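## Task

Carry the blue rack holding tubes from the counter to the desk, and carry the empty yellow rack from the desk to the counter, passing through the door that closes by itself. At the end both racks stand upright, each tube sits fully seated in a hole of the blue rack, and the door is closed. A rack or tube touching the floor means failure. One or both robots may be used. Finish by releasing everything and backing the robots away. A robot that topples or is left leaning means failure.

## Robot and tools

Robots: two identical Hello Robot Stretch 4 units, r1 and r2. Each has an omni-wheel base, a lift riding up a mast, one arm that telescopes forward, a three-joint wrist and a two-finger gripper, plus four cameras on board (head, head_left, head_right, wrist). They stand about 1.6 m tall; the base rim lies within 0.23 m of the base origin. An object bumping a robot is harmless, but two robots pressing together can end the run, and nothing in the state reports robot-to-robot contact, so judge spacing from images, lidar_m and wrist_depth_mm. Identical drive commands can differ by up to ~3 cm per metre between robots, which matters if both carry one object. Loose objects may occasionally get nudged.

Frames: the base frame sits on the floor under the base centre, x forward, y left, z up. hand_pose (a point between open fingertips) is given in it and may be slightly wrong. The odometry frame is the base frame where the scene began. Each robot reports only in its own frames. Heading is positive leftward, -3.142 to 3.142.

execute_actions: argument actions is a list holding one action or nothing (empty returns state and pictures only). The action is an object keyed by robot name, r1 and/or r2, each with its own entry. Per robot you may give base, joints, pace and contact_limits together, or end_of_arm by itself. All motions start at once.
- base: exactly one relative move from the robot's last reported position: translate_m (metres, -2 to 2, forward positive, no turning), strafe_m (metres, -2 to 2, leftward positive), or rotate_rad (radians, -3.2 to 3.2, counter-clockwise seen from above positive).
- joints: absolute targets by name, any subset: lift_m 0 to 1.2 m; arm_m 0 to 0.55 m extension; wrist_yaw_rad -1.134 to 4.276 (0 points ahead, positive leftward, 3.14 folded back, above 3.4 the arm may interfere); wrist_pitch_rad -1.117 to 4.259 (0 level, 1.57 pointing down); wrist_roll_rad -1.117 to 4.259 (0 keeps fingers level, positive turns clockwise viewed from behind); gripper_m -0.038 to 0.141 m fingertip gap (negative squeezes tips together). Out-of-range joint targets get clipped and noted; other bad values or unknown keys reject the whole call.
- pace: slow, default, fast or max; base top speeds 0.1/0.3/0.4/0.6 m/s and 1/2/3/4 rad/s, reduced when the lift is above 0.2 m.
- contact_limits: {arm_m: value} from 0 (gentlest) to 0.75 (firmest), default 0.5; the arm halts on contact beyond it.
- end_of_arm: "enable_torque" revives wrist or gripper motors that shut off.
cameras: list of names (r1_head_camera, r1_head_left_camera, r1_head_right_camera, r1_wrist_camera, same for r2, or all); omitted or null gives all, [] gives none. Anything omitted from an action may still be chasing an older target. If a result reports a stop, remaining calls in that reply are skipped.

wait: seconds 0 to 10; nothing new is commanded and the world keeps running. zoom_image: camera name and region [x0, y0, x1, y1] in that camera's latest image pixels, top-left origin, no larger than 504 by 504. finished_scene: pass the current scene number; irreversible, so only call once the goal holds steadily.

Results: base_status and joint_status tell how each motion ended: done (for the base, wheels turned the commanded amount even if slipping), off_target, contact_stop_at_<key> (part goes slack; a slack lift can sag under load, slack wheels can roll), limit_stop_at_<name> (e.g. tilt above 6 degrees makes lift, arm and wheels slack until upright; own_body means a self-collision guard), time_out, torque_fault (wrist motor went limp; send enable_torque). on_its_own lists uncommanded behaviour; its "held at" is the target held, not the position. lidar_m: 12 distances in metres, 30-degree sectors counter-clockwise from straight ahead (4th left, 7th behind, 10th right); "-" is nothing seen or closer than 0.25 m; it misses clear objects and thin legs but sees table tops and the other robot. wrist_depth_mm: 7x7 median depths, 100 to 2000 mm, row by row from top left. base_odometry counts wheel turns only; a gap over ~0.1 rad between turned_by_wheels and turned_by_imu signals a collision or slip. base_tilt is in degrees (forward, right positive) with a fixed bias up to ~1.5. motor_effort is percent of max, positive toward higher joint values, peak in brackets, with bias and noise; for wheel_0..2 positive means turning right.

Gripping: command a gap smaller than the object; smaller squeezes harder and pulls the item inward. Neither the reading nor done proves a grasp; a firm hold shows as a gripper_m effort change. If fingertips snag on a surface, lift up. Camera calibration (K, distortion, T_world_to_cam in each carrier's base frame) is approximate, with extra error for the arm-mounted wrist camera.

Cautions: to unfold at the start, send lift_m 0.4 with wrist_yaw_rad 0. Tilted-up, rolled wrists can trip the body guard. Don't drive or rotate carrying over 1 kg with arm_m above 0.2, especially fast; avoid sustained high pushes or pulls with a raised gripper. A level gripper holding over ~2 kg can fault the wrist. Never let racks or tubes fall, slam or drop; avoid hard pushes and hits.

Each tool is called in YAML: its name, and indented under it one key for each argument.

## Session

execute_actions:
  actions: []

Scene clock: 0.00 s.
r1.base_odometry: x=+0.000 y=+0.000 heading=+0.000 (m, m, rad; r1's odometry frame)
r1.turned_by_wheels: +0.000 (rad since the last result)
r1.turned_by_imu: +0.000 (rad since the last result)
r1.base_tilt: forward=+0.1 right=+0.0 (deg)
r1.lidar_m: 1.16 1.17 1.36 1.20 1.19 1.46 0.94 0.96 0.90 0.80 0.80 1.01
r1.base_status: not commanded
r1.joint_positions: lift_m=+0.201 arm_m=-0.001 wrist_yaw_rad=+3.109 wrist_pitch_rad=-0.015 wrist_roll_rad=-0.014 gripper_m=+0.057
r1.joint_status: not commanded
r1.motor_effort: lift_m=+20 arm_m=+0 wrist_yaw_rad=-1 wrist_pitch_rad=-7 wrist_roll_rad=+0 gripper_m=-2 wheel_0=+0 wheel_1=+1 wheel_2=+0 (%)
r1.hand_pose: x=-0.1155 y=+0.0968 z=+0.3832 quat_wxyz=(+0.016, +0.007, -0.007, +1.000) (m; r1's base frame)
r1.wrist_depth_mm: - 137 - - - 1756 1336 / - 125 - - - 1756 1336 / - 127 187 - - 1756 1336 / 135 138 - - - 1808 1336 / 1060 - - - - 1756 1308 / 1025 1336 194 1397 197 1397 1182 / 891 904 976 - 917 904 946
r2.base_odometry: x=+0.000 y=+0.000 heading=+0.000 (m, m, rad; r2's odometry frame)
r2.turned_by_wheels: +0.000 (rad since the last result)
r2.turned_by_imu: +0.000 (rad since the last result)
r2.base_tilt: forward=+0.1 right=-0.6 (deg)
r2.lidar_m: 1.89 1.94 1.66 1.51 1.09 0.71 0.66 0.71 0.92 1.55 1.58 1.94
r2.base_status: not commanded
r2.joint_positions: lift_m=+0.129 arm_m=+0.000 wrist_yaw_rad=+3.172 wrist_pitch_rad=+0.002 wrist_roll_rad=+0.020 gripper_m=+0.057
r2.joint_status: not commanded
r2.motor_effort: lift_m=+21 arm_m=-1 wrist_yaw_rad=+2 wrist_pitch_rad=-6 wrist_roll_rad=-1 gripper_m=-1 wheel_0=+0 wheel_1=+0 wheel_2=+0 (%)
r2.hand_pose: x=-0.1197 y=+0.0785 z=+0.3062 quat_wxyz=(-0.015, -0.001, +0.010, +1.000) (m; r2's base frame)
r2.wrist_depth_mm: - - 138 809 820 820 820 / - - 138 820 820 831 854 / - 112 139 820 820 842 831 / 143 140 193 831 809 842 842 / 213 809 809 820 831 831 831 / 213 809 198 809 212 831 831 / 213 300 750 - 768 715 788
pictures: r1_head_camera, r1_head_left_camera, r1_head_right_camera, r1_wrist_camera, r2_head_camera, r2_head_left_camera, r2_head_right_camera, r2_wrist_camera
Images, in order (width x height): r1_head_camera 420x560, r1_head_left_camera 420x672, r1_head_right_camera 420x672, r1_wrist_camera 616x392, r2_head_camera 420x560, r2_head_left_camera 420x672, r2_head_right_camera 420x672, r2_wrist_camera 616x392.

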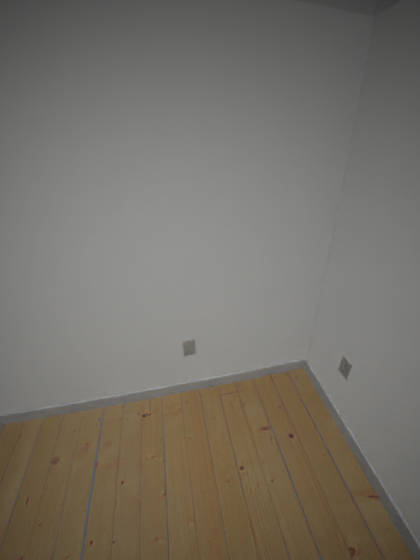

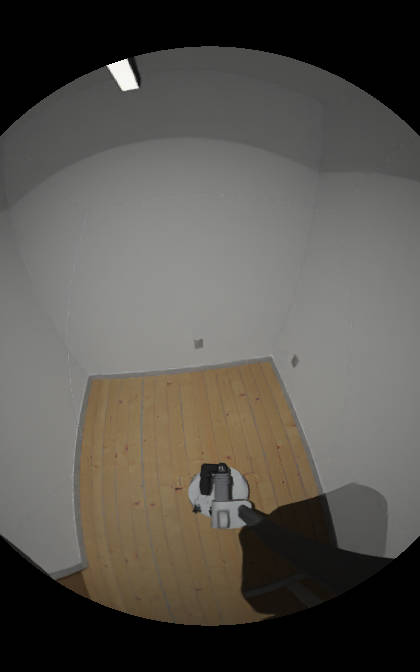

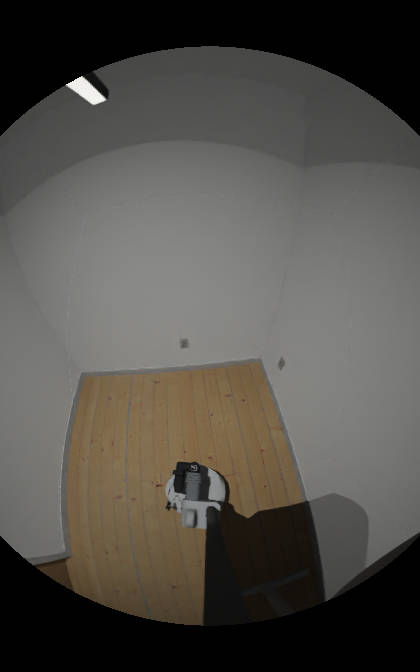

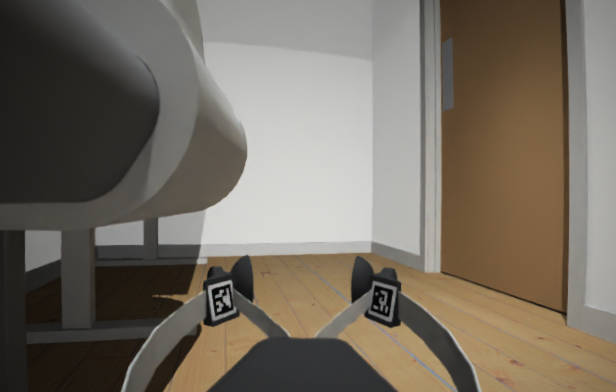

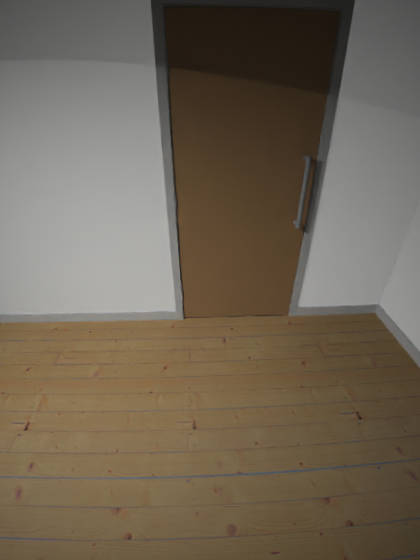

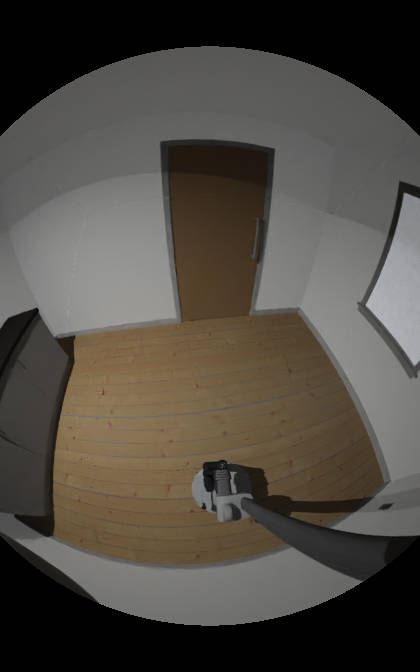

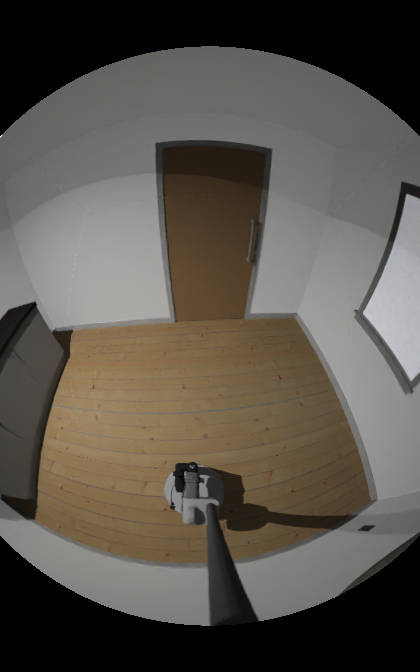

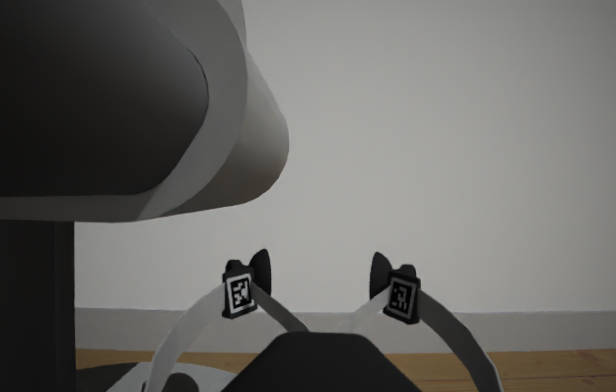

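execute_actions:
  actions:
    - {"r1":{"base":{"rotate_rad":-3.0},"joints":{"lift_m":0.9,"wrist_yaw_rad":0,"gripper_m":0.14}},"r2":{"base":{"rotate_rad":1.57},"joints":{"lift_m":1.0,"wrist_yaw_rad":0,"gripper_m":0.14}}}

Scene clock: 5.90 s.
r1.base_odometry: x=+0.000 y=+0.000 heading=-3.000 (m, m, rad; r1's odometry frame)
r1.turned_by_wheels: -3.000 (rad since the last result)
r1.turned_by_imu: -3.059 (rad since the last result)
r1.base_tilt: forward=+0.1 right=+0.0 (deg)
r1.lidar_m: 0.93 0.96 0.84 0.81 0.83 1.11 1.16 1.20 1.27 1.19 1.25 1.76
r1.base_status: done
r1.joint_positions: lift_m=+0.900 arm_m=-0.001 wrist_yaw_rad=+0.000 wrist_pitch_rad=-0.015 wrist_roll_rad=-0.014 gripper_m=+0.140
r1.joint_status: all done
r1.motor_effort: lift_m=+22(24) arm_m=+0(0) wrist_yaw_rad=-1(9) wrist_pitch_rad=-7(6) wrist_roll_rad=-1(1) gripper_m=+0(6) wheel_0=+2(8) wheel_1=+2(9) wheel_2=+2(7) (%)
r1.hand_pose: x=+0.4584 y=-0.0874 z=+1.0824 quat_wxyz=(+1.000, -0.007, -0.008, +0.000) (m; r1's base frame)
r1.wrist_depth_mm: 1308 - - - - - 1537 / 1336 - - - - - 1537 / 1308 - - - - - 1537 / 1336 - - - - - 1537 / 1366 1863 - - - 1921 1576 / 1205 1060 1078 - - 1756 1537 / 854 854 917 - - 1921 1537
r2.base_odometry: x=+0.000 y=+0.000 heading=+1.570 (m, m, rad; r2's odometry frame)
r2.turned_by_wheels: +1.570 (rad since the last result)
r2.turned_by_imu: +1.544 (rad since the last result)
r2.base_tilt: forward=+0.1 right=-0.6 (deg)
r2.lidar_m: 1.51 1.10 0.70 0.67 0.67 0.89 1.54 1.58 2.02 1.89 1.94 1.65
r2.base_status: done
r2.joint_positions: lift_m=+1.000 arm_m=+0.000 wrist_yaw_rad=+0.000 wrist_pitch_rad=+0.002 wrist_roll_rad=+0.020 gripper_m=+0.140
r2.joint_status: all done
r2.motor_effort: lift_m=+24(25) arm_m=-1(1) wrist_yaw_rad=+1(3) wrist_pitch_rad=-7(7) wrist_roll_rad=-2(1) gripper_m=+3(2) wheel_0=+0(6) wheel_1=+1(6) wheel_2=+1(6) (%)
r2.hand_pose: x=+0.4598 y=-0.0874 z=+1.1774 quat_wxyz=(+1.000, +0.010, +0.001, +0.000) (m; r2's base frame)
r2.wrist_depth_mm: 1229 1921 1863 - 1983 - - / 1205 1863 1921 1983 - - - / 1229 1921 1983 1983 1983 - - / 1255 1921 1921 1921 - - - / 1255 1863 1808 1863 1863 - - / 1281 1308 1336 1366 1397 211 1430 / 1255 1308 1336 - 1397 1430 1464
pictures: r1_head_camera, r1_head_left_camera, r1_head_right_camera, r1_wrist_camera, r2_head_camera, r2_head_left_camera, r2_head_right_camera, r2_wrist_camera
camera_calibration (this result's frames):
r1_wrist_camera: T_world_to_cam=[[-0.00985296, -0.999215, 0.0383827, -0.13511], [0.0253776, -0.0386221, -0.998932, 1.12212], [0.999629, -0.00886838, 0.0257382, -0.261354], [0, 0, 0, 1]] pos_world=[0.23145, -0.0939833, 1.13284]
r2_wrist_camera: T_world_to_cam=[[0.0387628, -0.999231, -0.00586827, -0.087379], [-0.017454, 0.00519473, -0.999834, 1.23766], [0.999096, 0.0388588, -0.0172393, -0.206608], [0, 0, 0, 1]] pos_world=[0.231411, -0.0857125, 1.23338]
Images, in order (width x height): r1_head_camera 420x560, r1_head_left_camera 420x672, r1_head_right_camera 420x672, r1_wrist_camera 616x392, r2_head_camera 420x560, r2_head_left_camera 420x672, r2_head_right_camera 420x672, r2_wrist_camera 616x392.

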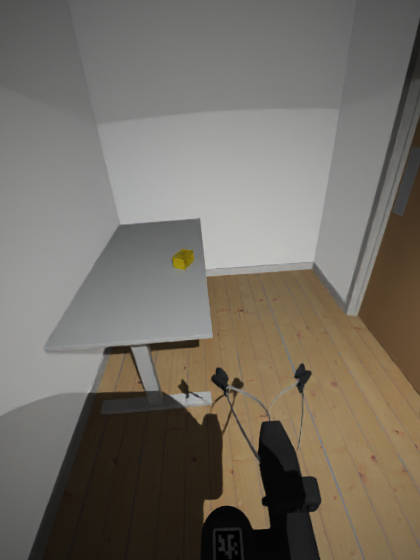

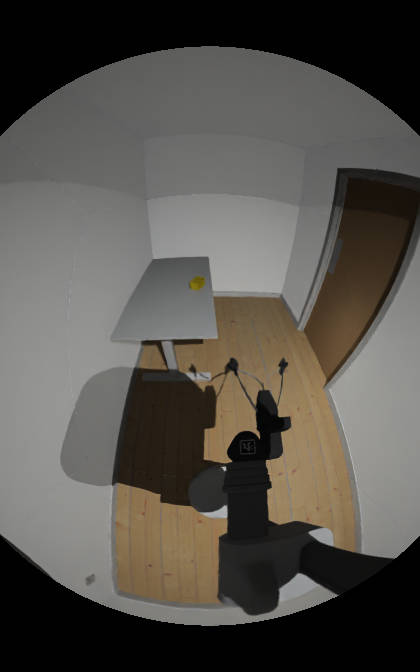

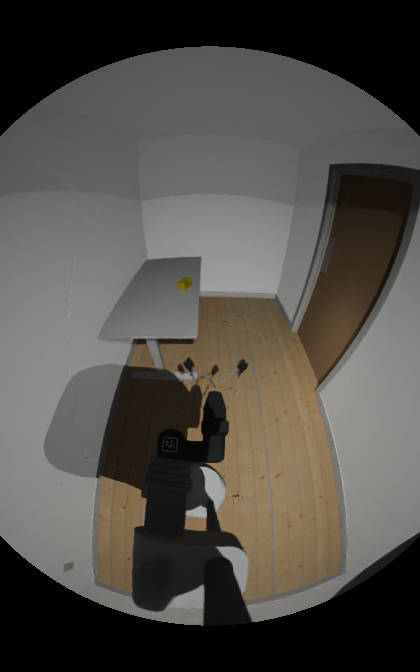

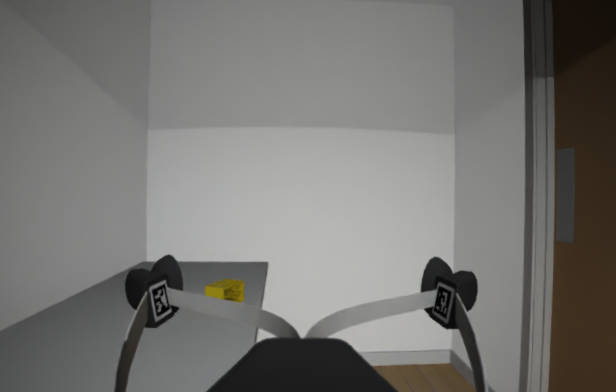

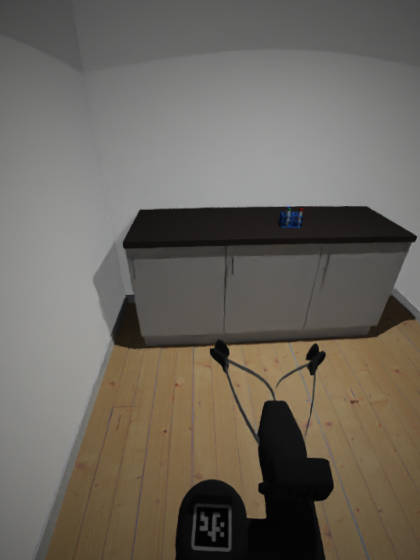

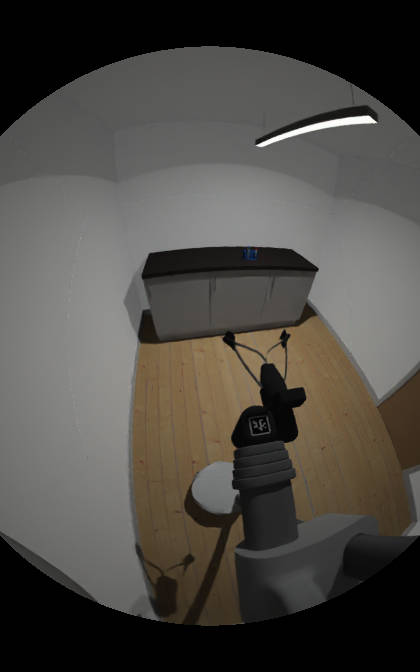

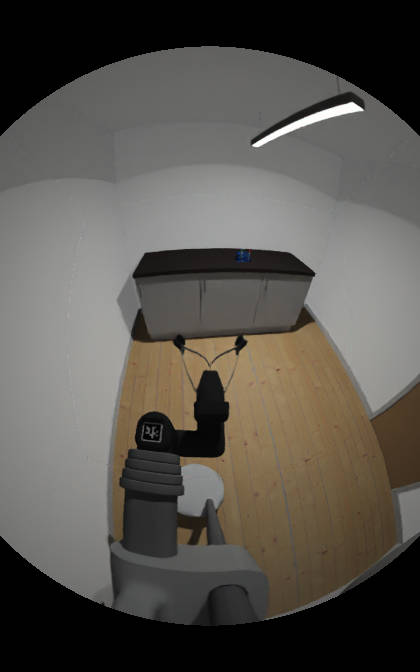

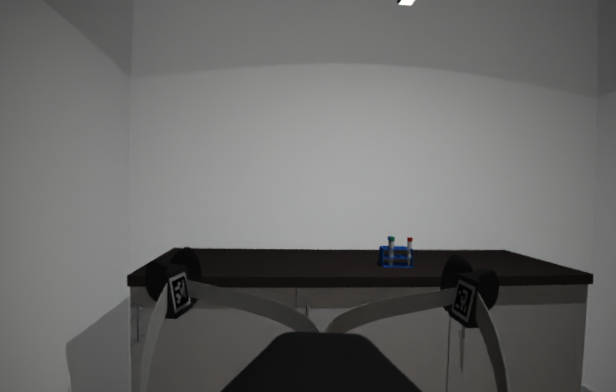

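zoom_image:
  camera: "r2_head_camera"
  region: [250,190,330,250]

zoom_image:
  camera: "r1_head_camera"
  region: [140,230,220,290]

Region (250, 190, 330, 250) of r2_head_camera's 420x560 image, scaled by 6.300, with more detail than that image has; it fills the top 378 rows of this view, and the rest is white.

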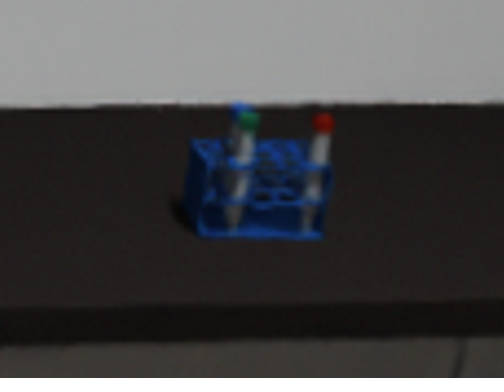

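Region (140, 230, 220, 290) of r1_head_camera's 420x560 image, scaled by 6.300, with more detail than that image has; it fills the top 378 rows of this view, and the rest is white.

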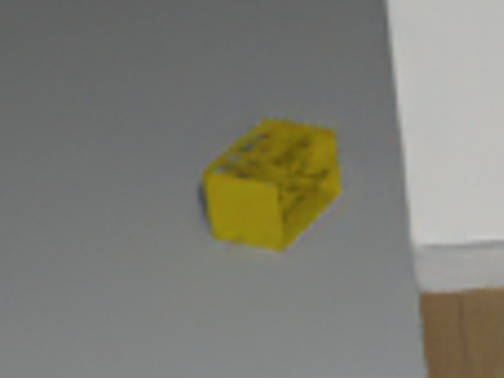

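execute_actions:
  actions:
    - {"r1":{"base":{"strafe_m":-0.4}},"r2":{"base":{"strafe_m":-0.33}}}
  cameras: []

execute_actions:
  actions:
    - {"r1":{"base":{"translate_m":1.16},"pace":"fast"},"r2":{"base":{"translate_m":1.0},"joints":{"lift_m":0.9},"pace":"fast"}}
  cameras: []

execute_actions:
  actions:
    - {"r1":{"base":{"rotate_rad":1.12},"joints":{"lift_m":0.72}},"r2":{"joints":{"lift_m":0.87}}}
  cameras: ["r1_head_camera","r1_wrist_camera","r2_head_camera","r2_wrist_camera"]

Scene clock: 22.80 s.
r1.base_odometry: x=-0.057 y=+0.396 heading=-3.000 (m, m, rad; r1's odometry frame)
r1.turned_by_wheels: +0.000 (rad since the last result)
r1.turned_by_imu: +0.000 (rad since the last result)
r1.base_tilt: forward=+0.0 right=+0.0 (deg)
r1.lidar_m: 1.92 1.03 1.27 1.20 1.24 1.22 1.16 1.19 0.85 0.81 0.82 1.12
r1.base_status: done
r1.joint_positions: lift_m=+0.900 arm_m=-0.001 wrist_yaw_rad=+0.000 wrist_pitch_rad=-0.015 wrist_roll_rad=-0.014 gripper_m=+0.140
r1.joint_status: not commanded
r1.motor_effort: lift_m=+22(22) arm_m=+0(0) wrist_yaw_rad=-1(1) wrist_pitch_rad=-7(6) wrist_roll_rad=+0(1) gripper_m=+1(0) wheel_0=-1(9) wheel_1=+0(10) wheel_2=+0(3) (%)
r1.hand_pose: x=+0.4584 y=-0.0874 z=+1.0824 quat_wxyz=(+1.000, -0.007, -0.008, +0.000) (m; r1's base frame)
r1.wrist_depth_mm: 1921 - - - - 1430 1025 / 1863 - - - - 1464 1042 / 1983 - - - - 1464 1042 / 1921 - - - - 1464 1025 / 1863 - - - - 1366 1042 / 1229 1160 - - 1921 1255 1025 / 854 - - - - 1336 1008
r2.base_odometry: x=+0.330 y=+0.000 heading=+1.570 (m, m, rad; r2's odometry frame)
r2.turned_by_wheels: +0.000 (rad since the last result)
r2.turned_by_imu: +0.002 (rad since the last result)
r2.base_tilt: forward=+0.1 right=-0.6 (deg)
r2.lidar_m: 1.52 1.59 1.09 0.99 1.03 1.32 1.54 1.58 1.68 1.56 1.61 1.68
r2.base_status: done
r2.joint_positions: lift_m=+1.000 arm_m=+0.000 wrist_yaw_rad=+0.000 wrist_pitch_rad=+0.002 wrist_roll_rad=+0.020 gripper_m=+0.140
r2.joint_status: not commanded
r2.motor_effort: lift_m=+23(24) arm_m=-1(1) wrist_yaw_rad=+2(1) wrist_pitch_rad=-7(7) wrist_roll_rad=-2(1) gripper_m=+2(3) wheel_0=-1(8) wheel_1=+1(8) wheel_2=+0(4) (%)
r2.hand_pose: x=+0.4598 y=-0.0874 z=+1.1775 quat_wxyz=(+1.000, +0.010, +0.001, +0.000) (m; r2's base frame)
r2.wrist_depth_mm: 1756 1921 1921 - - - 1921 / 1708 1921 1921 1983 - - 1921 / 1808 1921 1921 1983 - - 1921 / 1808 1921 1983 1983 - - 1921 / 1708 1756 1808 1863 1921 - 1921 / 1397 1336 1397 1366 1366 211 1921 / 1397 1336 1366 - 1464 1464 1863
pictures: none
No camera images: the call's "cameras" was empty. Leave "cameras" out to get every camera's image.

Scene clock: 27.27 s.
r1.base_odometry: x=-1.205 y=+0.232 heading=-2.999 (m, m, rad; r1's odometry frame)
r1.turned_by_wheels: +0.000 (rad since the last result)
r1.turned_by_imu: +0.002 (rad since the last result)
r1.base_tilt: forward=+0.1 right=-0.1 (deg)
r1.lidar_m: 1.43 0.66 0.47 0.43 0.45 1.72 2.32 1.14 0.81 0.82 0.88 1.04
r1.base_status: done
r1.joint_positions: lift_m=+0.900 arm_m=-0.001 wrist_yaw_rad=+0.000 wrist_pitch_rad=-0.015 wrist_roll_rad=-0.014 gripper_m=+0.140
r1.joint_status: not commanded
r1.motor_effort: lift_m=+21(22) arm_m=+0(0) wrist_yaw_rad=-2(1) wrist_pitch_rad=-7(6) wrist_roll_rad=+0(1) gripper_m=+0(0) wheel_0=+2(6) wheel_1=+2(7) wheel_2=+0(12) (%)
r1.hand_pose: x=+0.4584 y=-0.0874 z=+1.0824 quat_wxyz=(+1.000, -0.007, -0.008, +0.000) (m; r1's base frame)
r1.wrist_depth_mm: 1160 1182 1205 1205 1229 1229 866 / 1160 1182 1205 1229 1229 1229 866 / 1160 1182 1205 1229 1229 1205 866 / 1182 1182 1182 1229 1229 1229 866 / 1182 1205 1205 1205 1229 1160 866 / 1160 1160 1205 1205 1229 1078 866 / 946 1182 1205 - 1229 1118 854
r2.base_odometry: x=+0.331 y=+1.000 heading=+1.570 (m, m, rad; r2's odometry frame)
r2.turned_by_wheels: +0.000 (rad since the last result)
r2.turned_by_imu: +0.001 (rad since the last result)
r2.base_tilt: forward=+0.1 right=-0.6 (deg)
r2.lidar_m: 0.55 0.56 0.74 1.07 1.11 1.48 2.56 2.34 1.61 1.48 0.93 0.63
r2.base_status: done
r2.joint_positions: lift_m=+0.900 arm_m=+0.000 wrist_yaw_rad=+0.000 wrist_pitch_rad=+0.002 wrist_roll_rad=+0.020 gripper_m=+0.140
r2.joint_status: all done
r2.motor_effort: lift_m=+18(22) arm_m=-1(1) wrist_yaw_rad=+2(2) wrist_pitch_rad=-7(6) wrist_roll_rad=-1(1) gripper_m=+2(0) wheel_0=+0(4) wheel_1=+0(5) wheel_2=+1(9) (%)
r2.hand_pose: x=+0.4598 y=-0.0874 z=+1.0778 quat_wxyz=(+1.000, +0.010, +0.001, +0.000) (m; r2's base frame)
r2.wrist_depth_mm: 931 976 976 991 1008 1025 1042 / 931 960 976 1008 991 1042 1025 / 960 976 976 991 1008 1025 1042 / 946 976 976 991 1008 1060 1042 / 960 960 991 991 1008 1025 1042 / 634 591 559 559 580 211 691 / 445 442 459 - 462 466 477
pictures: none
No camera images: the call's "cameras" was empty. Leave "cameras" out to get every camera's image.

Scene clock: 29.10 s.
r1.base_odometry: x=-1.205 y=+0.232 heading=-1.880 (m, m, rad; r1's odometry frame)
r1.turned_by_wheels: +1.120 (rad since the last result)
r1.turned_by_imu: +1.142 (rad since the last result)
r1.base_tilt: forward=+0.2 right=+0.0 (deg)
r1.lidar_m: 0.45 0.42 0.45 1.86 2.31 1.06 0.81 0.84 0.88 1.13 1.43 0.61
r1.base_status: done
r1.joint_positions: lift_m=+0.720 arm_m=-0.001 wrist_yaw_rad=+0.000 wrist_pitch_rad=-0.015 wrist_roll_rad=-0.014 gripper_m=+0.140
r1.joint_status: all done
r1.motor_effort: lift_m=+17(21) arm_m=+0(0) wrist_yaw_rad=-1(1) wrist_pitch_rad=-7(7) wrist_roll_rad=-1(1) gripper_m=+0(1) wheel_0=-1(6) wheel_1=-2(8) wheel_2=-1(12) (%)
r1.hand_pose: x=+0.4584 y=-0.0874 z=+0.9028 quat_wxyz=(+1.000, -0.007, -0.008, +0.000) (m; r1's base frame)
r1.wrist_depth_mm: 878 976 1078 1229 1430 1366 1118 / 891 976 1098 1229 1430 1336 1138 / 878 976 1098 1255 1430 1397 1118 / 891 976 1098 1229 1430 1366 1138 / 891 976 1098 1205 1397 1308 1138 / 699 597 609 732 508 615 732 / 484 480 517 - 488 496 1060
r2.base_odometry: x=+0.331 y=+1.000 heading=+1.570 (m, m, rad; r2's odometry frame)
r2.turned_by_wheels: +0.000 (rad since the last result)
r2.turned_by_imu: +0.000 (rad since the last result)
r2.base_tilt: forward=+0.1 right=-0.6 (deg)
r2.lidar_m: 0.55 0.57 0.72 1.07 1.11 1.45 2.55 2.35 1.62 1.48 0.95 0.60
r2.base_status: not commanded
r2.joint_positions: lift_m=+0.870 arm_m=+0.000 wrist_yaw_rad=+0.000 wrist_pitch_rad=+0.002 wrist_roll_rad=+0.020 gripper_m=+0.140
r2.joint_status: all done
r2.motor_effort: lift_m=+18(21) arm_m=-1(1) wrist_yaw_rad=+2(2) wrist_pitch_rad=-7(7) wrist_roll_rad=-1(1) gripper_m=+0(2) wheel_0=+0(0) wheel_1=+0(0) wheel_2=+1(1) (%)
r2.hand_pose: x=+0.4598 y=-0.0874 z=+1.0479 quat_wxyz=(+1.000, +0.010, +0.001, +0.000) (m; r2's base frame)
r2.wrist_depth_mm: 931 960 960 991 1008 1008 1042 / 931 960 976 1008 1008 1025 1042 / 946 946 976 991 1025 1042 1060 / 946 960 976 976 1025 1042 1060 / 946 960 976 991 1008 1025 1042 / 544 517 488 535 500 211 597 / 387 387 394 - 399 399 427
pictures: r1_head_camera, r1_wrist_camera, r2_head_camera, r2_wrist_camera
camera_calibration (this result's frames):
r1_wrist_camera: T_world_to_cam=[[-0.00980117, -0.999215, 0.0383825, -0.128225], [0.025385, -0.0386206, -0.998931, 0.942703], [0.99963, -0.00881636, 0.0257436, -0.25674], [0, 0, 0, 1]] pos_world=[0.231457, -0.0939801, 0.953226]
r2_wrist_camera: T_world_to_cam=[[0.0386488, -0.999236, -0.00586765, -0.0881202], [-0.0174381, 0.00519669, -0.999834, 1.10815], [0.999101, 0.0387447, -0.0172239, -0.208858], [0, 0, 0, 1]] pos_world=[0.2314, -0.0857194, 1.10386]
Images, in order (width x height): r1_head_camera 420x560, r1_wrist_camera 616x392, r2_head_camera 420x560, r2_wrist_camera 616x392.

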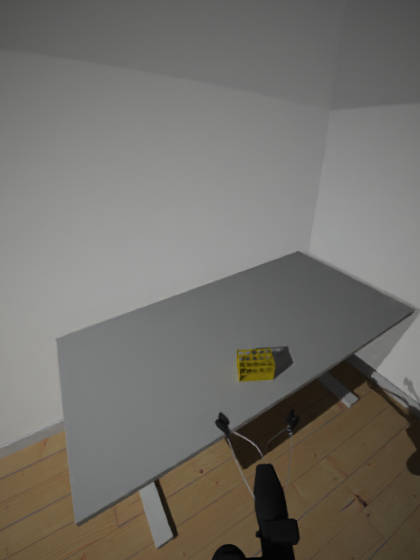

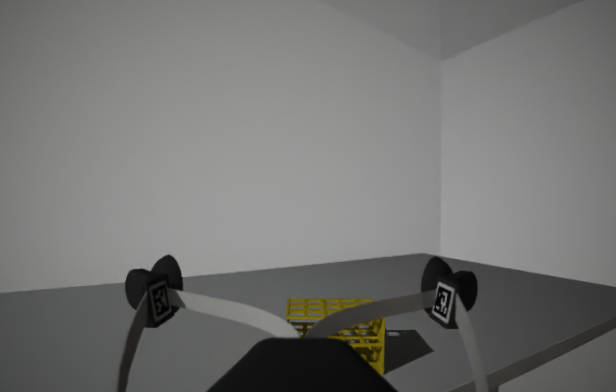

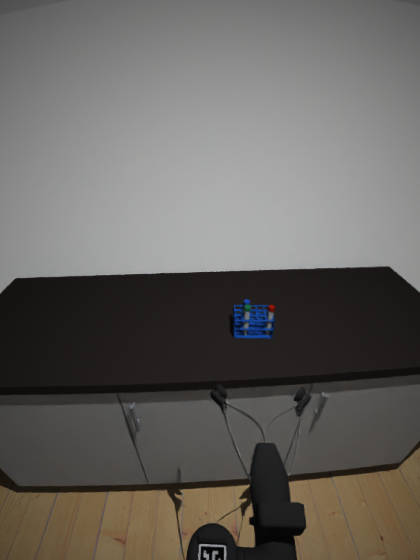

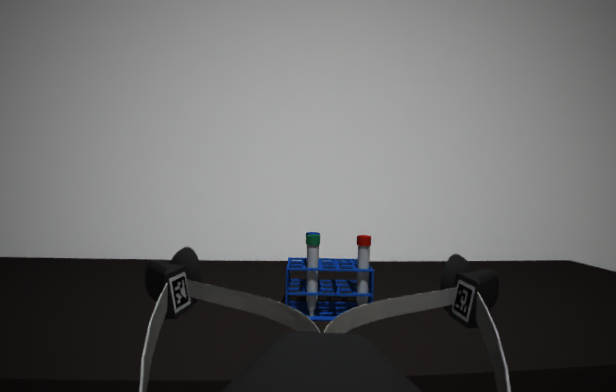

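execute_actions:
  actions:
    - {"r1":{"base":{"strafe_m":-0.043},"joints":{"lift_m":0.595,"arm_m":0.12,"gripper_m":0.141}},"r2":{"base":{"strafe_m":-0.013},"joints":{"lift_m":0.79,"arm_m":0.17,"gripper_m":0.141,"wrist_roll_rad":0}}}
  cameras: ["r1_head_camera","r1_wrist_camera","r2_head_camera","r2_wrist_camera"]

Scene clock: 40.07 s.
r1.base_odometry: x=-1.246 y=+0.245 heading=-1.880 (m, m, rad; r1's odometry frame)
r1.turned_by_wheels: +0.000 (rad since the last result)
r1.turned_by_imu: +0.000 (rad since the last result)
r1.base_tilt: forward=+0.1 right=+0.0 (deg)
r1.lidar_m: 0.48 0.45 0.47 1.89 2.35 1.03 0.82 0.80 0.86 1.10 1.40 0.68
r1.base_status: done
r1.joint_positions: lift_m=+0.595 arm_m=+0.119 wrist_yaw_rad=+0.000 wrist_pitch_rad=-0.015 wrist_roll_rad=-0.014 gripper_m=+0.141
r1.joint_status: all done
r1.motor_effort: lift_m=+17(15) arm_m=+6(6) wrist_yaw_rad=-2(1) wrist_pitch_rad=-6(6) wrist_roll_rad=-1(0) gripper_m=+2(1) wheel_0=+0(8) wheel_1=-1(10) wheel_2=+0(4) (%)
r1.hand_pose: x=+0.5784 y=-0.0874 z=+0.7778 quat_wxyz=(+1.000, -0.007, -0.008, +0.000) (m; r1's base frame)
r1.wrist_depth_mm: 820 904 1025 1138 1308 1255 1042 / 820 891 1008 1138 1336 1255 1042 / 820 904 1008 1160 1308 1281 1042 / 820 904 1008 1160 1336 1281 1042 / 615 634 549 559 668 676 676 / 317 270 277 336 278 324 415 / 220 218 236 - 274 931 1042
r2.base_odometry: x=+0.344 y=+1.000 heading=+1.570 (m, m, rad; r2's odometry frame)
r2.turned_by_wheels: +0.000 (rad since the last result)
r2.turned_by_imu: +0.001 (rad since the last result)
r2.base_tilt: forward=+0.1 right=-0.6 (deg)
r2.lidar_m: 0.56 0.59 0.74 1.08 1.13 1.44 2.54 2.35 1.60 1.45 0.94 0.64
r2.base_status: done
r2.joint_positions: lift_m=+0.790 arm_m=+0.169 wrist_yaw_rad=+0.000 wrist_pitch_rad=+0.002 wrist_roll_rad=+0.000 gripper_m=+0.141
r2.joint_status: all done
r2.motor_effort: lift_m=+18(17) arm_m=+5(6) wrist_yaw_rad=+2(3) wrist_pitch_rad=-6(7) wrist_roll_rad=-2(1) gripper_m=+3(2) wheel_0=+0(6) wheel_1=+0(7) wheel_2=+1(1) (%)
r2.hand_pose: x=+0.6285 y=-0.0874 z=+0.9679 quat_wxyz=(+1.000, +0.000, +0.001, +0.000) (m; r2's base frame)
r2.wrist_depth_mm: 788 788 798 809 831 842 866 / 778 798 809 820 831 854 854 / 788 798 820 820 842 854 854 / 778 820 809 831 854 842 866 / 535 559 603 439 564 707 732 / 301 289 276 338 291 211 357 / 215 217 224 - 234 236 254
pictures: r1_head_camera, r1_wrist_camera, r2_head_camera, r2_wrist_camera
camera_calibration (this result's frames):
r1_wrist_camera: T_world_to_cam=[[-0.00979317, -0.999215, 0.0383817, -0.122252], [0.0254636, -0.0386203, -0.998929, 0.814755], [0.999628, -0.00880535, 0.0258218, -0.373582], [0, 0, 0, 1]] pos_world=[0.351499, -0.0939794, 0.828222]
r2_wrist_camera: T_world_to_cam=[[0.0387444, -0.999155, 0.0136839, -0.114068], [-0.0174239, -0.0143676, -0.999745, 1.0293], [0.999097, 0.0384961, -0.0179659, -0.378029], [0, 0, 0, 1]] pos_world=[0.400042, -0.0846299, 1.02381]
Images, in order (width x height): r1_head_camera 420x560, r1_wrist_camera 616x392, r2_head_camera 420x560, r2_wrist_camera 616x392.

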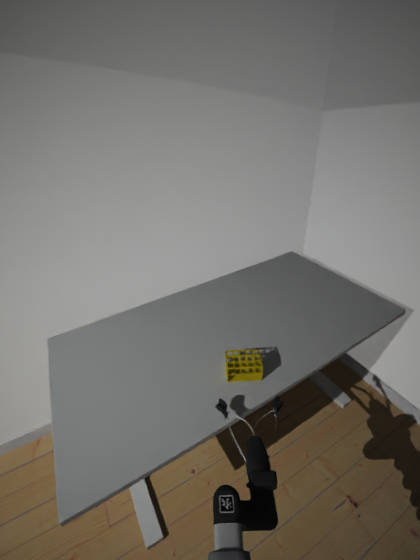

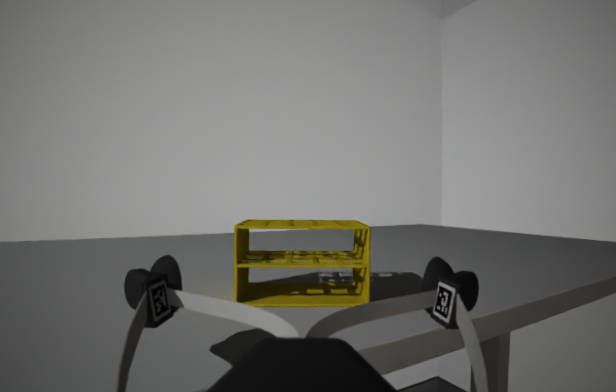

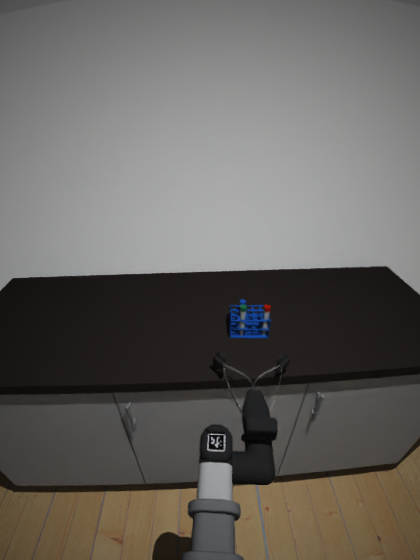

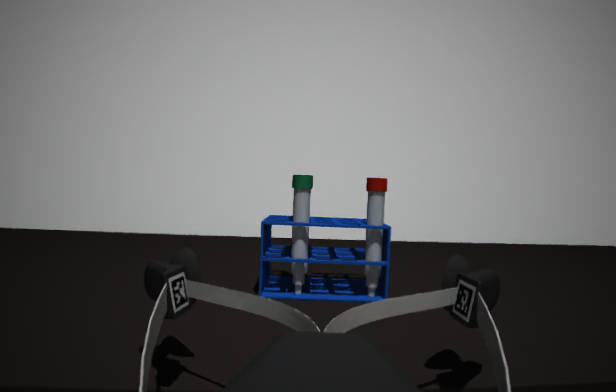

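execute_actions:
  actions:
    - {"r1":{"joints":{"lift_m":0.588,"arm_m":0.265},"pace":"slow"},"r2":{"joints":{"lift_m":0.78,"arm_m":0.32},"pace":"slow"}}
  cameras: ["r1_head_camera","r1_wrist_camera","r2_head_camera","r2_wrist_camera"]

Scene clock: 48.47 s.
r1.base_odometry: x=-1.246 y=+0.245 heading=-1.880 (m, m, rad; r1's odometry frame)
r1.turned_by_wheels: +0.000 (rad since the last result)
r1.turned_by_imu: +0.001 (rad since the last result)
r1.base_tilt: forward=+0.1 right=+0.0 (deg)
r1.lidar_m: 0.47 0.45 0.48 1.88 2.35 1.02 0.78 0.80 0.87 1.09 1.40 0.66
r1.base_status: not commanded
r1.joint_positions: lift_m=+0.588 arm_m=+0.264 wrist_yaw_rad=+0.000 wrist_pitch_rad=-0.015 wrist_roll_rad=-0.014 gripper_m=+0.141
r1.joint_status: all done
r1.motor_effort: lift_m=+17(19) arm_m=+6(5) wrist_yaw_rad=-2(2) wrist_pitch_rad=-6(6) wrist_roll_rad=-1(0) gripper_m=+1(1) wheel_0=+0(0) wheel_1=-1(1) wheel_2=+0(0) (%)
r1.hand_pose: x=+0.7234 y=-0.0874 z=+0.7708 quat_wxyz=(+1.000, -0.007, -0.008, +0.000) (m; r1's base frame)
r1.wrist_depth_mm: 707 788 878 1025 1160 1205 991 / 715 788 891 991 1138 1182 991 / 715 798 891 1008 1160 1205 991 / 715 798 891 991 1160 1205 976 / 569 597 271 517 267 627 621 / 293 250 226 276 212 258 306 / 203 202 203 - 203 206 210
r2.base_odometry: x=+0.344 y=+1.000 heading=+1.570 (m, m, rad; r2's odometry frame)
r2.turned_by_wheels: +0.000 (rad since the last result)
r2.turned_by_imu: +0.002 (rad since the last result)
r2.base_tilt: forward=+0.1 right=-0.6 (deg)
r2.lidar_m: 0.55 0.55 0.74 1.09 1.11 1.47 2.55 2.34 1.59 1.48 0.93 0.60
r2.base_status: not commanded
r2.joint_positions: lift_m=+0.780 arm_m=+0.319 wrist_yaw_rad=-0.001 wrist_pitch_rad=-0.001 wrist_roll_rad=+0.000 gripper_m=+0.141
r2.joint_status: all done
r2.motor_effort: lift_m=+18(16) arm_m=+6(9) wrist_yaw_rad=+4(10) wrist_pitch_rad=+4(6) wrist_roll_rad=-2(2) gripper_m=+2(0) wheel_0=+1(1) wheel_1=-1(1) wheel_2=+0(2) (%)
r2.hand_pose: x=+0.7783 y=-0.0876 z=+0.9589 quat_wxyz=(+1.000, +0.000, -0.001, +0.000) (m; r2's base frame)
r2.wrist_depth_mm: 634 647 668 676 676 691 699 / 640 647 668 683 683 707 707 / 640 661 661 668 683 699 707 / 654 654 668 676 683 707 715 / 504 539 424 259 219 699 715 / 285 270 234 216 216 211 342 / 202 204 209 - 212 221 238
pictures: r1_head_camera, r1_wrist_camera, r2_head_camera, r2_wrist_camera
camera_calibration (this result's frames):
r1_wrist_camera: T_world_to_cam=[[-0.00986515, -0.999214, 0.0383818, -0.120533], [0.025461, -0.0386222, -0.998929, 0.8041], [0.999627, -0.00887735, 0.025822, -0.518326], [0, 0, 0, 1]] pos_world=[0.49647, -0.0939838, 0.82125]
r2_wrist_camera: T_world_to_cam=[[0.0378232, -0.999189, 0.0137877, -0.119388], [-0.0140378, -0.0143275, -0.999799, 1.02035], [0.999186, 0.037622, -0.0145683, -0.531288], [0, 0, 0, 1]] pos_world=[0.549694, -0.0846838, 1.01405]
Images, in order (width x height): r1_head_camera 420x560, r1_wrist_camera 616x392, r2_head_camera 420x560, r2_wrist_camera 616x392.

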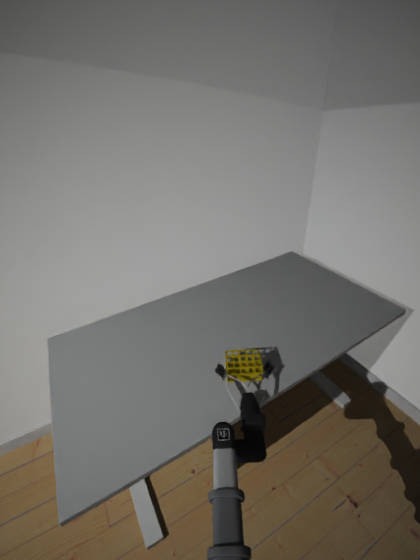

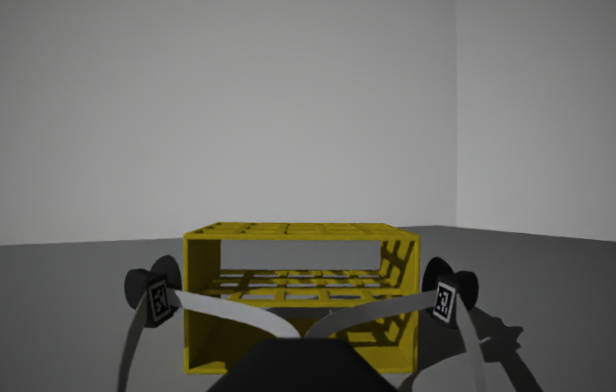

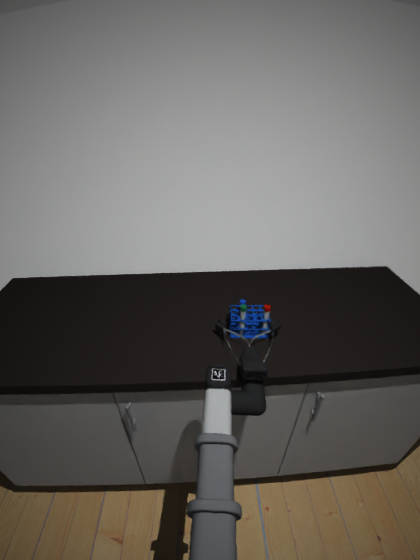

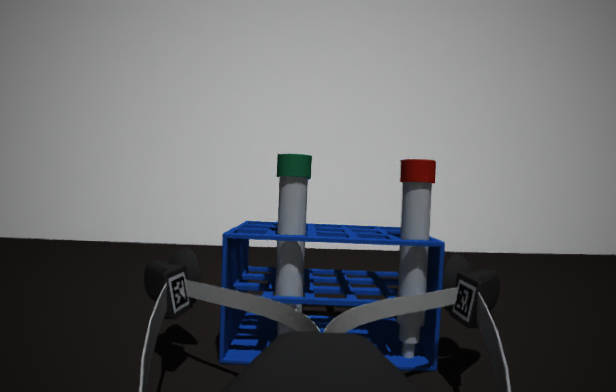

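execute_actions:
  actions:
    - {"r1":{"joints":{"gripper_m":0.07}},"r2":{"base":{"strafe_m":-0.007},"joints":{"lift_m":0.79},"pace":"slow"}}
  cameras: ["r1_wrist_camera","r2_wrist_camera"]

execute_actions:
  actions:
    - {"r1":{"joints":{"lift_m":0.63},"pace":"slow"},"r2":{"joints":{"arm_m":0.338},"pace":"slow"}}
  cameras: ["r1_wrist_camera","r2_wrist_camera"]

Scene clock: 56.20 s.
r1.base_odometry: x=-1.246 y=+0.245 heading=-1.880 (m, m, rad; r1's odometry frame)
r1.turned_by_wheels: +0.000 (rad since the last result)
r1.turned_by_imu: +0.000 (rad since the last result)
r1.base_tilt: forward=+0.1 right=-0.1 (deg)
r1.lidar_m: 0.48 0.45 0.49 1.88 2.35 1.03 0.80 0.82 0.88 1.09 1.41 0.67
r1.base_status: not commanded
r1.joint_positions: lift_m=+0.588 arm_m=+0.264 wrist_yaw_rad=+0.000 wrist_pitch_rad=-0.015 wrist_roll_rad=-0.014 gripper_m=+0.070
r1.joint_status: all done
r1.motor_effort: lift_m=+17(17) arm_m=+6(6) wrist_yaw_rad=+0(1) wrist_pitch_rad=-6(6) wrist_roll_rad=-1(1) gripper_m=-21(22) wheel_0=+0(0) wheel_1=-1(1) wheel_2=+0(0) (%)
r1.hand_pose: x=+0.7234 y=-0.0874 z=+0.7708 quat_wxyz=(+1.000, -0.007, -0.008, +0.000) (m; r1's base frame)
r1.wrist_depth_mm: 707 778 878 991 1160 1205 991 / 707 788 891 991 1160 1205 976 / 715 788 878 1008 1118 1229 991 / 715 788 891 1008 1160 1182 1008 / 569 591 226 442 235 627 621 / 294 177 202 251 204 182 307 / 196 202 180 - 187 204 210
r2.base_odometry: x=+0.351 y=+1.000 heading=+1.570 (m, m, rad; r2's odometry frame)
r2.turned_by_wheels: +0.000 (rad since the last result)
r2.turned_by_imu: +0.001 (rad since the last result)
r2.base_tilt: forward=+0.1 right=-0.6 (deg)
r2.lidar_m: 0.53 0.58 0.74 1.09 1.13 1.46 2.56 2.31 1.58 1.46 0.94 0.63
r2.base_status: done
r2.joint_positions: lift_m=+0.790 arm_m=+0.319 wrist_yaw_rad=+0.000 wrist_pitch_rad=+0.002 wrist_roll_rad=+0.000 gripper_m=+0.141
r2.joint_status: all done
r2.motor_effort: lift_m=+24(22) arm_m=+5(6) wrist_yaw_rad=+2(4) wrist_pitch_rad=-6(7) wrist_roll_rad=-2(2) gripper_m=+2(2) wheel_0=+0(5) wheel_1=+0(4) wheel_2=+1(3) (%)
r2.hand_pose: x=+0.7784 y=-0.0874 z=+0.9675 quat_wxyz=(+1.000, +0.000, +0.001, +0.000) (m; r2's base frame)
r2.wrist_depth_mm: 634 647 661 668 676 699 707 / 647 647 661 668 691 699 715 / 640 654 661 676 683 699 715 / 654 668 661 683 683 699 715 / 521 559 285 239 259 707 715 / 300 286 227 216 216 211 357 / 213 216 220 - 219 233 251
pictures: r1_wrist_camera, r2_wrist_camera
camera_calibration (this result's frames):
r1_wrist_camera: T_world_to_cam=[[-0.009865, -0.999214, 0.0383818, -0.120533], [0.0254609, -0.0386222, -0.998929, 0.8041], [0.999627, -0.00887721, 0.0258219, -0.518329], [0, 0, 0, 1]] pos_world=[0.496473, -0.0939838, 0.82125]
r2_wrist_camera: T_world_to_cam=[[0.0386142, -0.999161, 0.0136703, -0.119795], [-0.0170695, -0.0143381, -0.999751, 1.03127], [0.999108, 0.0383713, -0.0176088, -0.528241], [0, 0, 0, 1]] pos_world=[0.549999, -0.0846389, 1.02335]
Images, in order (width x height): r1_wrist_camera 616x392, r2_wrist_camera 616x392.

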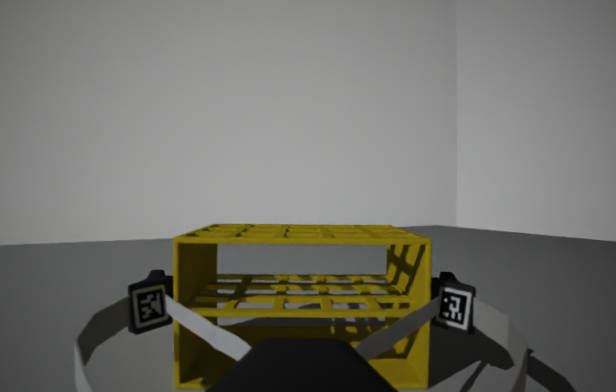

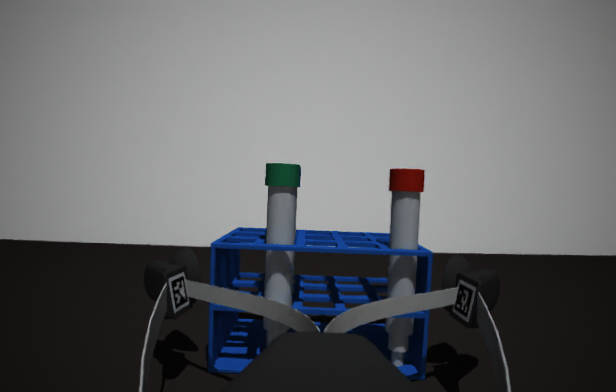

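Scene clock: 57.40 s.
r1.base_odometry: x=-1.246 y=+0.245 heading=-1.880 (m, m, rad; r1's odometry frame)
r1.turned_by_wheels: +0.000 (rad since the last result)
r1.turned_by_imu: +0.000 (rad since the last result)
r1.base_tilt: forward=+0.1 right=+0.1 (deg)
r1.lidar_m: 0.48 0.44 0.47 1.87 2.36 1.02 0.81 0.81 0.87 1.08 1.40 0.67
r1.base_status: not commanded
r1.joint_positions: lift_m=+0.630 arm_m=+0.264 wrist_yaw_rad=+0.000 wrist_pitch_rad=-0.014 wrist_roll_rad=-0.014 gripper_m=+0.070
r1.joint_status: all done
r1.motor_effort: lift_m=+23(25) arm_m=+6(6) wrist_yaw_rad=+0(1) wrist_pitch_rad=-8(8) wrist_roll_rad=+0(1) gripper_m=-23(24) wheel_0=+0(0) wheel_1=-1(1) wheel_2=+0(0) (%)
r1.hand_pose: x=+0.7234 y=-0.0874 z=+0.8121 quat_wxyz=(+1.000, -0.007, -0.007, +0.000) (m; r1's base frame)
r1.wrist_depth_mm: 715 788 891 991 1160 1205 976 / 715 788 891 1008 1160 1205 991 / 707 788 891 991 1160 1182 991 / 715 798 891 1008 1138 1205 976 / 707 759 227 627 235 878 931 / 415 177 202 251 204 182 436 / 279 286 181 - 187 289 298
r2.base_odometry: x=+0.351 y=+1.000 heading=+1.570 (m, m, rad; r2's odometry frame)
r2.turned_by_wheels: +0.000 (rad since the last result)
r2.turned_by_imu: +0.000 (rad since the last result)
r2.base_tilt: forward=+0.1 right=-0.6 (deg)
r2.lidar_m: 0.58 0.57 0.75 1.10 1.13 1.48 2.55 2.34 1.58 1.47 0.93 0.62
r2.base_status: not commanded
r2.joint_positions: lift_m=+0.790 arm_m=+0.337 wrist_yaw_rad=+0.000 wrist_pitch_rad=+0.002 wrist_roll_rad=+0.000 gripper_m=+0.141
r2.joint_status: all done
r2.motor_effort: lift_m=+24(24) arm_m=+5(6) wrist_yaw_rad=+2(2) wrist_pitch_rad=-6(6) wrist_roll_rad=-2(2) gripper_m=+1(2) wheel_0=+0(0) wheel_1=+0(0) wheel_2=+1(1) (%)
r2.hand_pose: x=+0.7964 y=-0.0874 z=+0.9675 quat_wxyz=(+1.000, +0.000, +0.001, +0.000) (m; r2's base frame)
r2.wrist_depth_mm: 621 634 640 654 661 668 676 / 627 640 640 661 668 683 691 / 627 640 647 661 668 683 691 / 634 640 654 661 676 676 699 / 530 559 224 243 242 683 691 / 297 283 196 200 198 211 353 / 214 213 216 - 200 233 251
pictures: r1_wrist_camera, r2_wrist_camera
camera_calibration (this result's frames):
r1_wrist_camera: T_world_to_cam=[[-0.00983648, -0.999214, 0.0383892, -0.122146], [0.0247206, -0.0386223, -0.998948, 0.84593], [0.999646, -0.00887713, 0.0250811, -0.518812], [0, 0, 0, 1]] pos_world=[0.496515, -0.0939838, 0.862742]
r2_wrist_camera: T_world_to_cam=[[0.0386143, -0.999161, 0.0136693, -0.120489], [-0.0170915, -0.0143379, -0.999751, 1.03159], [0.999108, 0.038371, -0.0176308, -0.546188], [0, 0, 0, 1]] pos_world=[0.567985, -0.0846389, 1.02335]
Images, in order (width x height): r1_wrist_camera 616x392, r2_wrist_camera 616x392.

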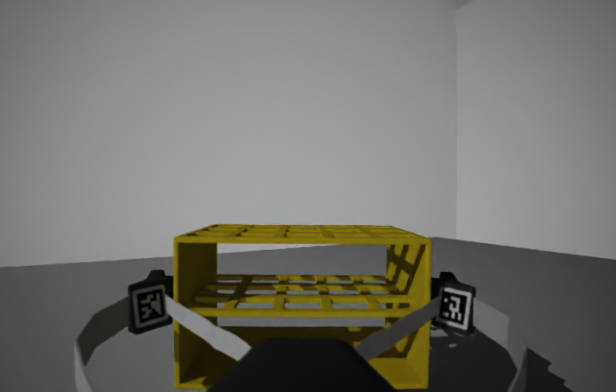

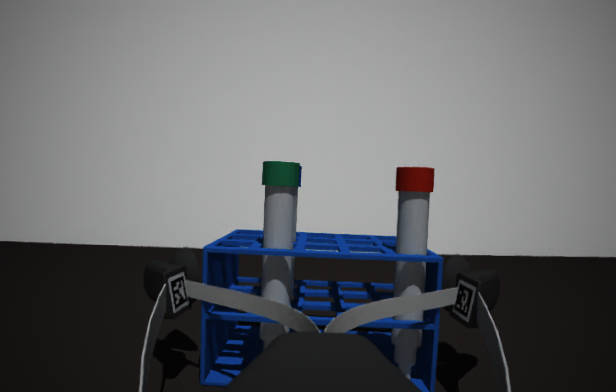

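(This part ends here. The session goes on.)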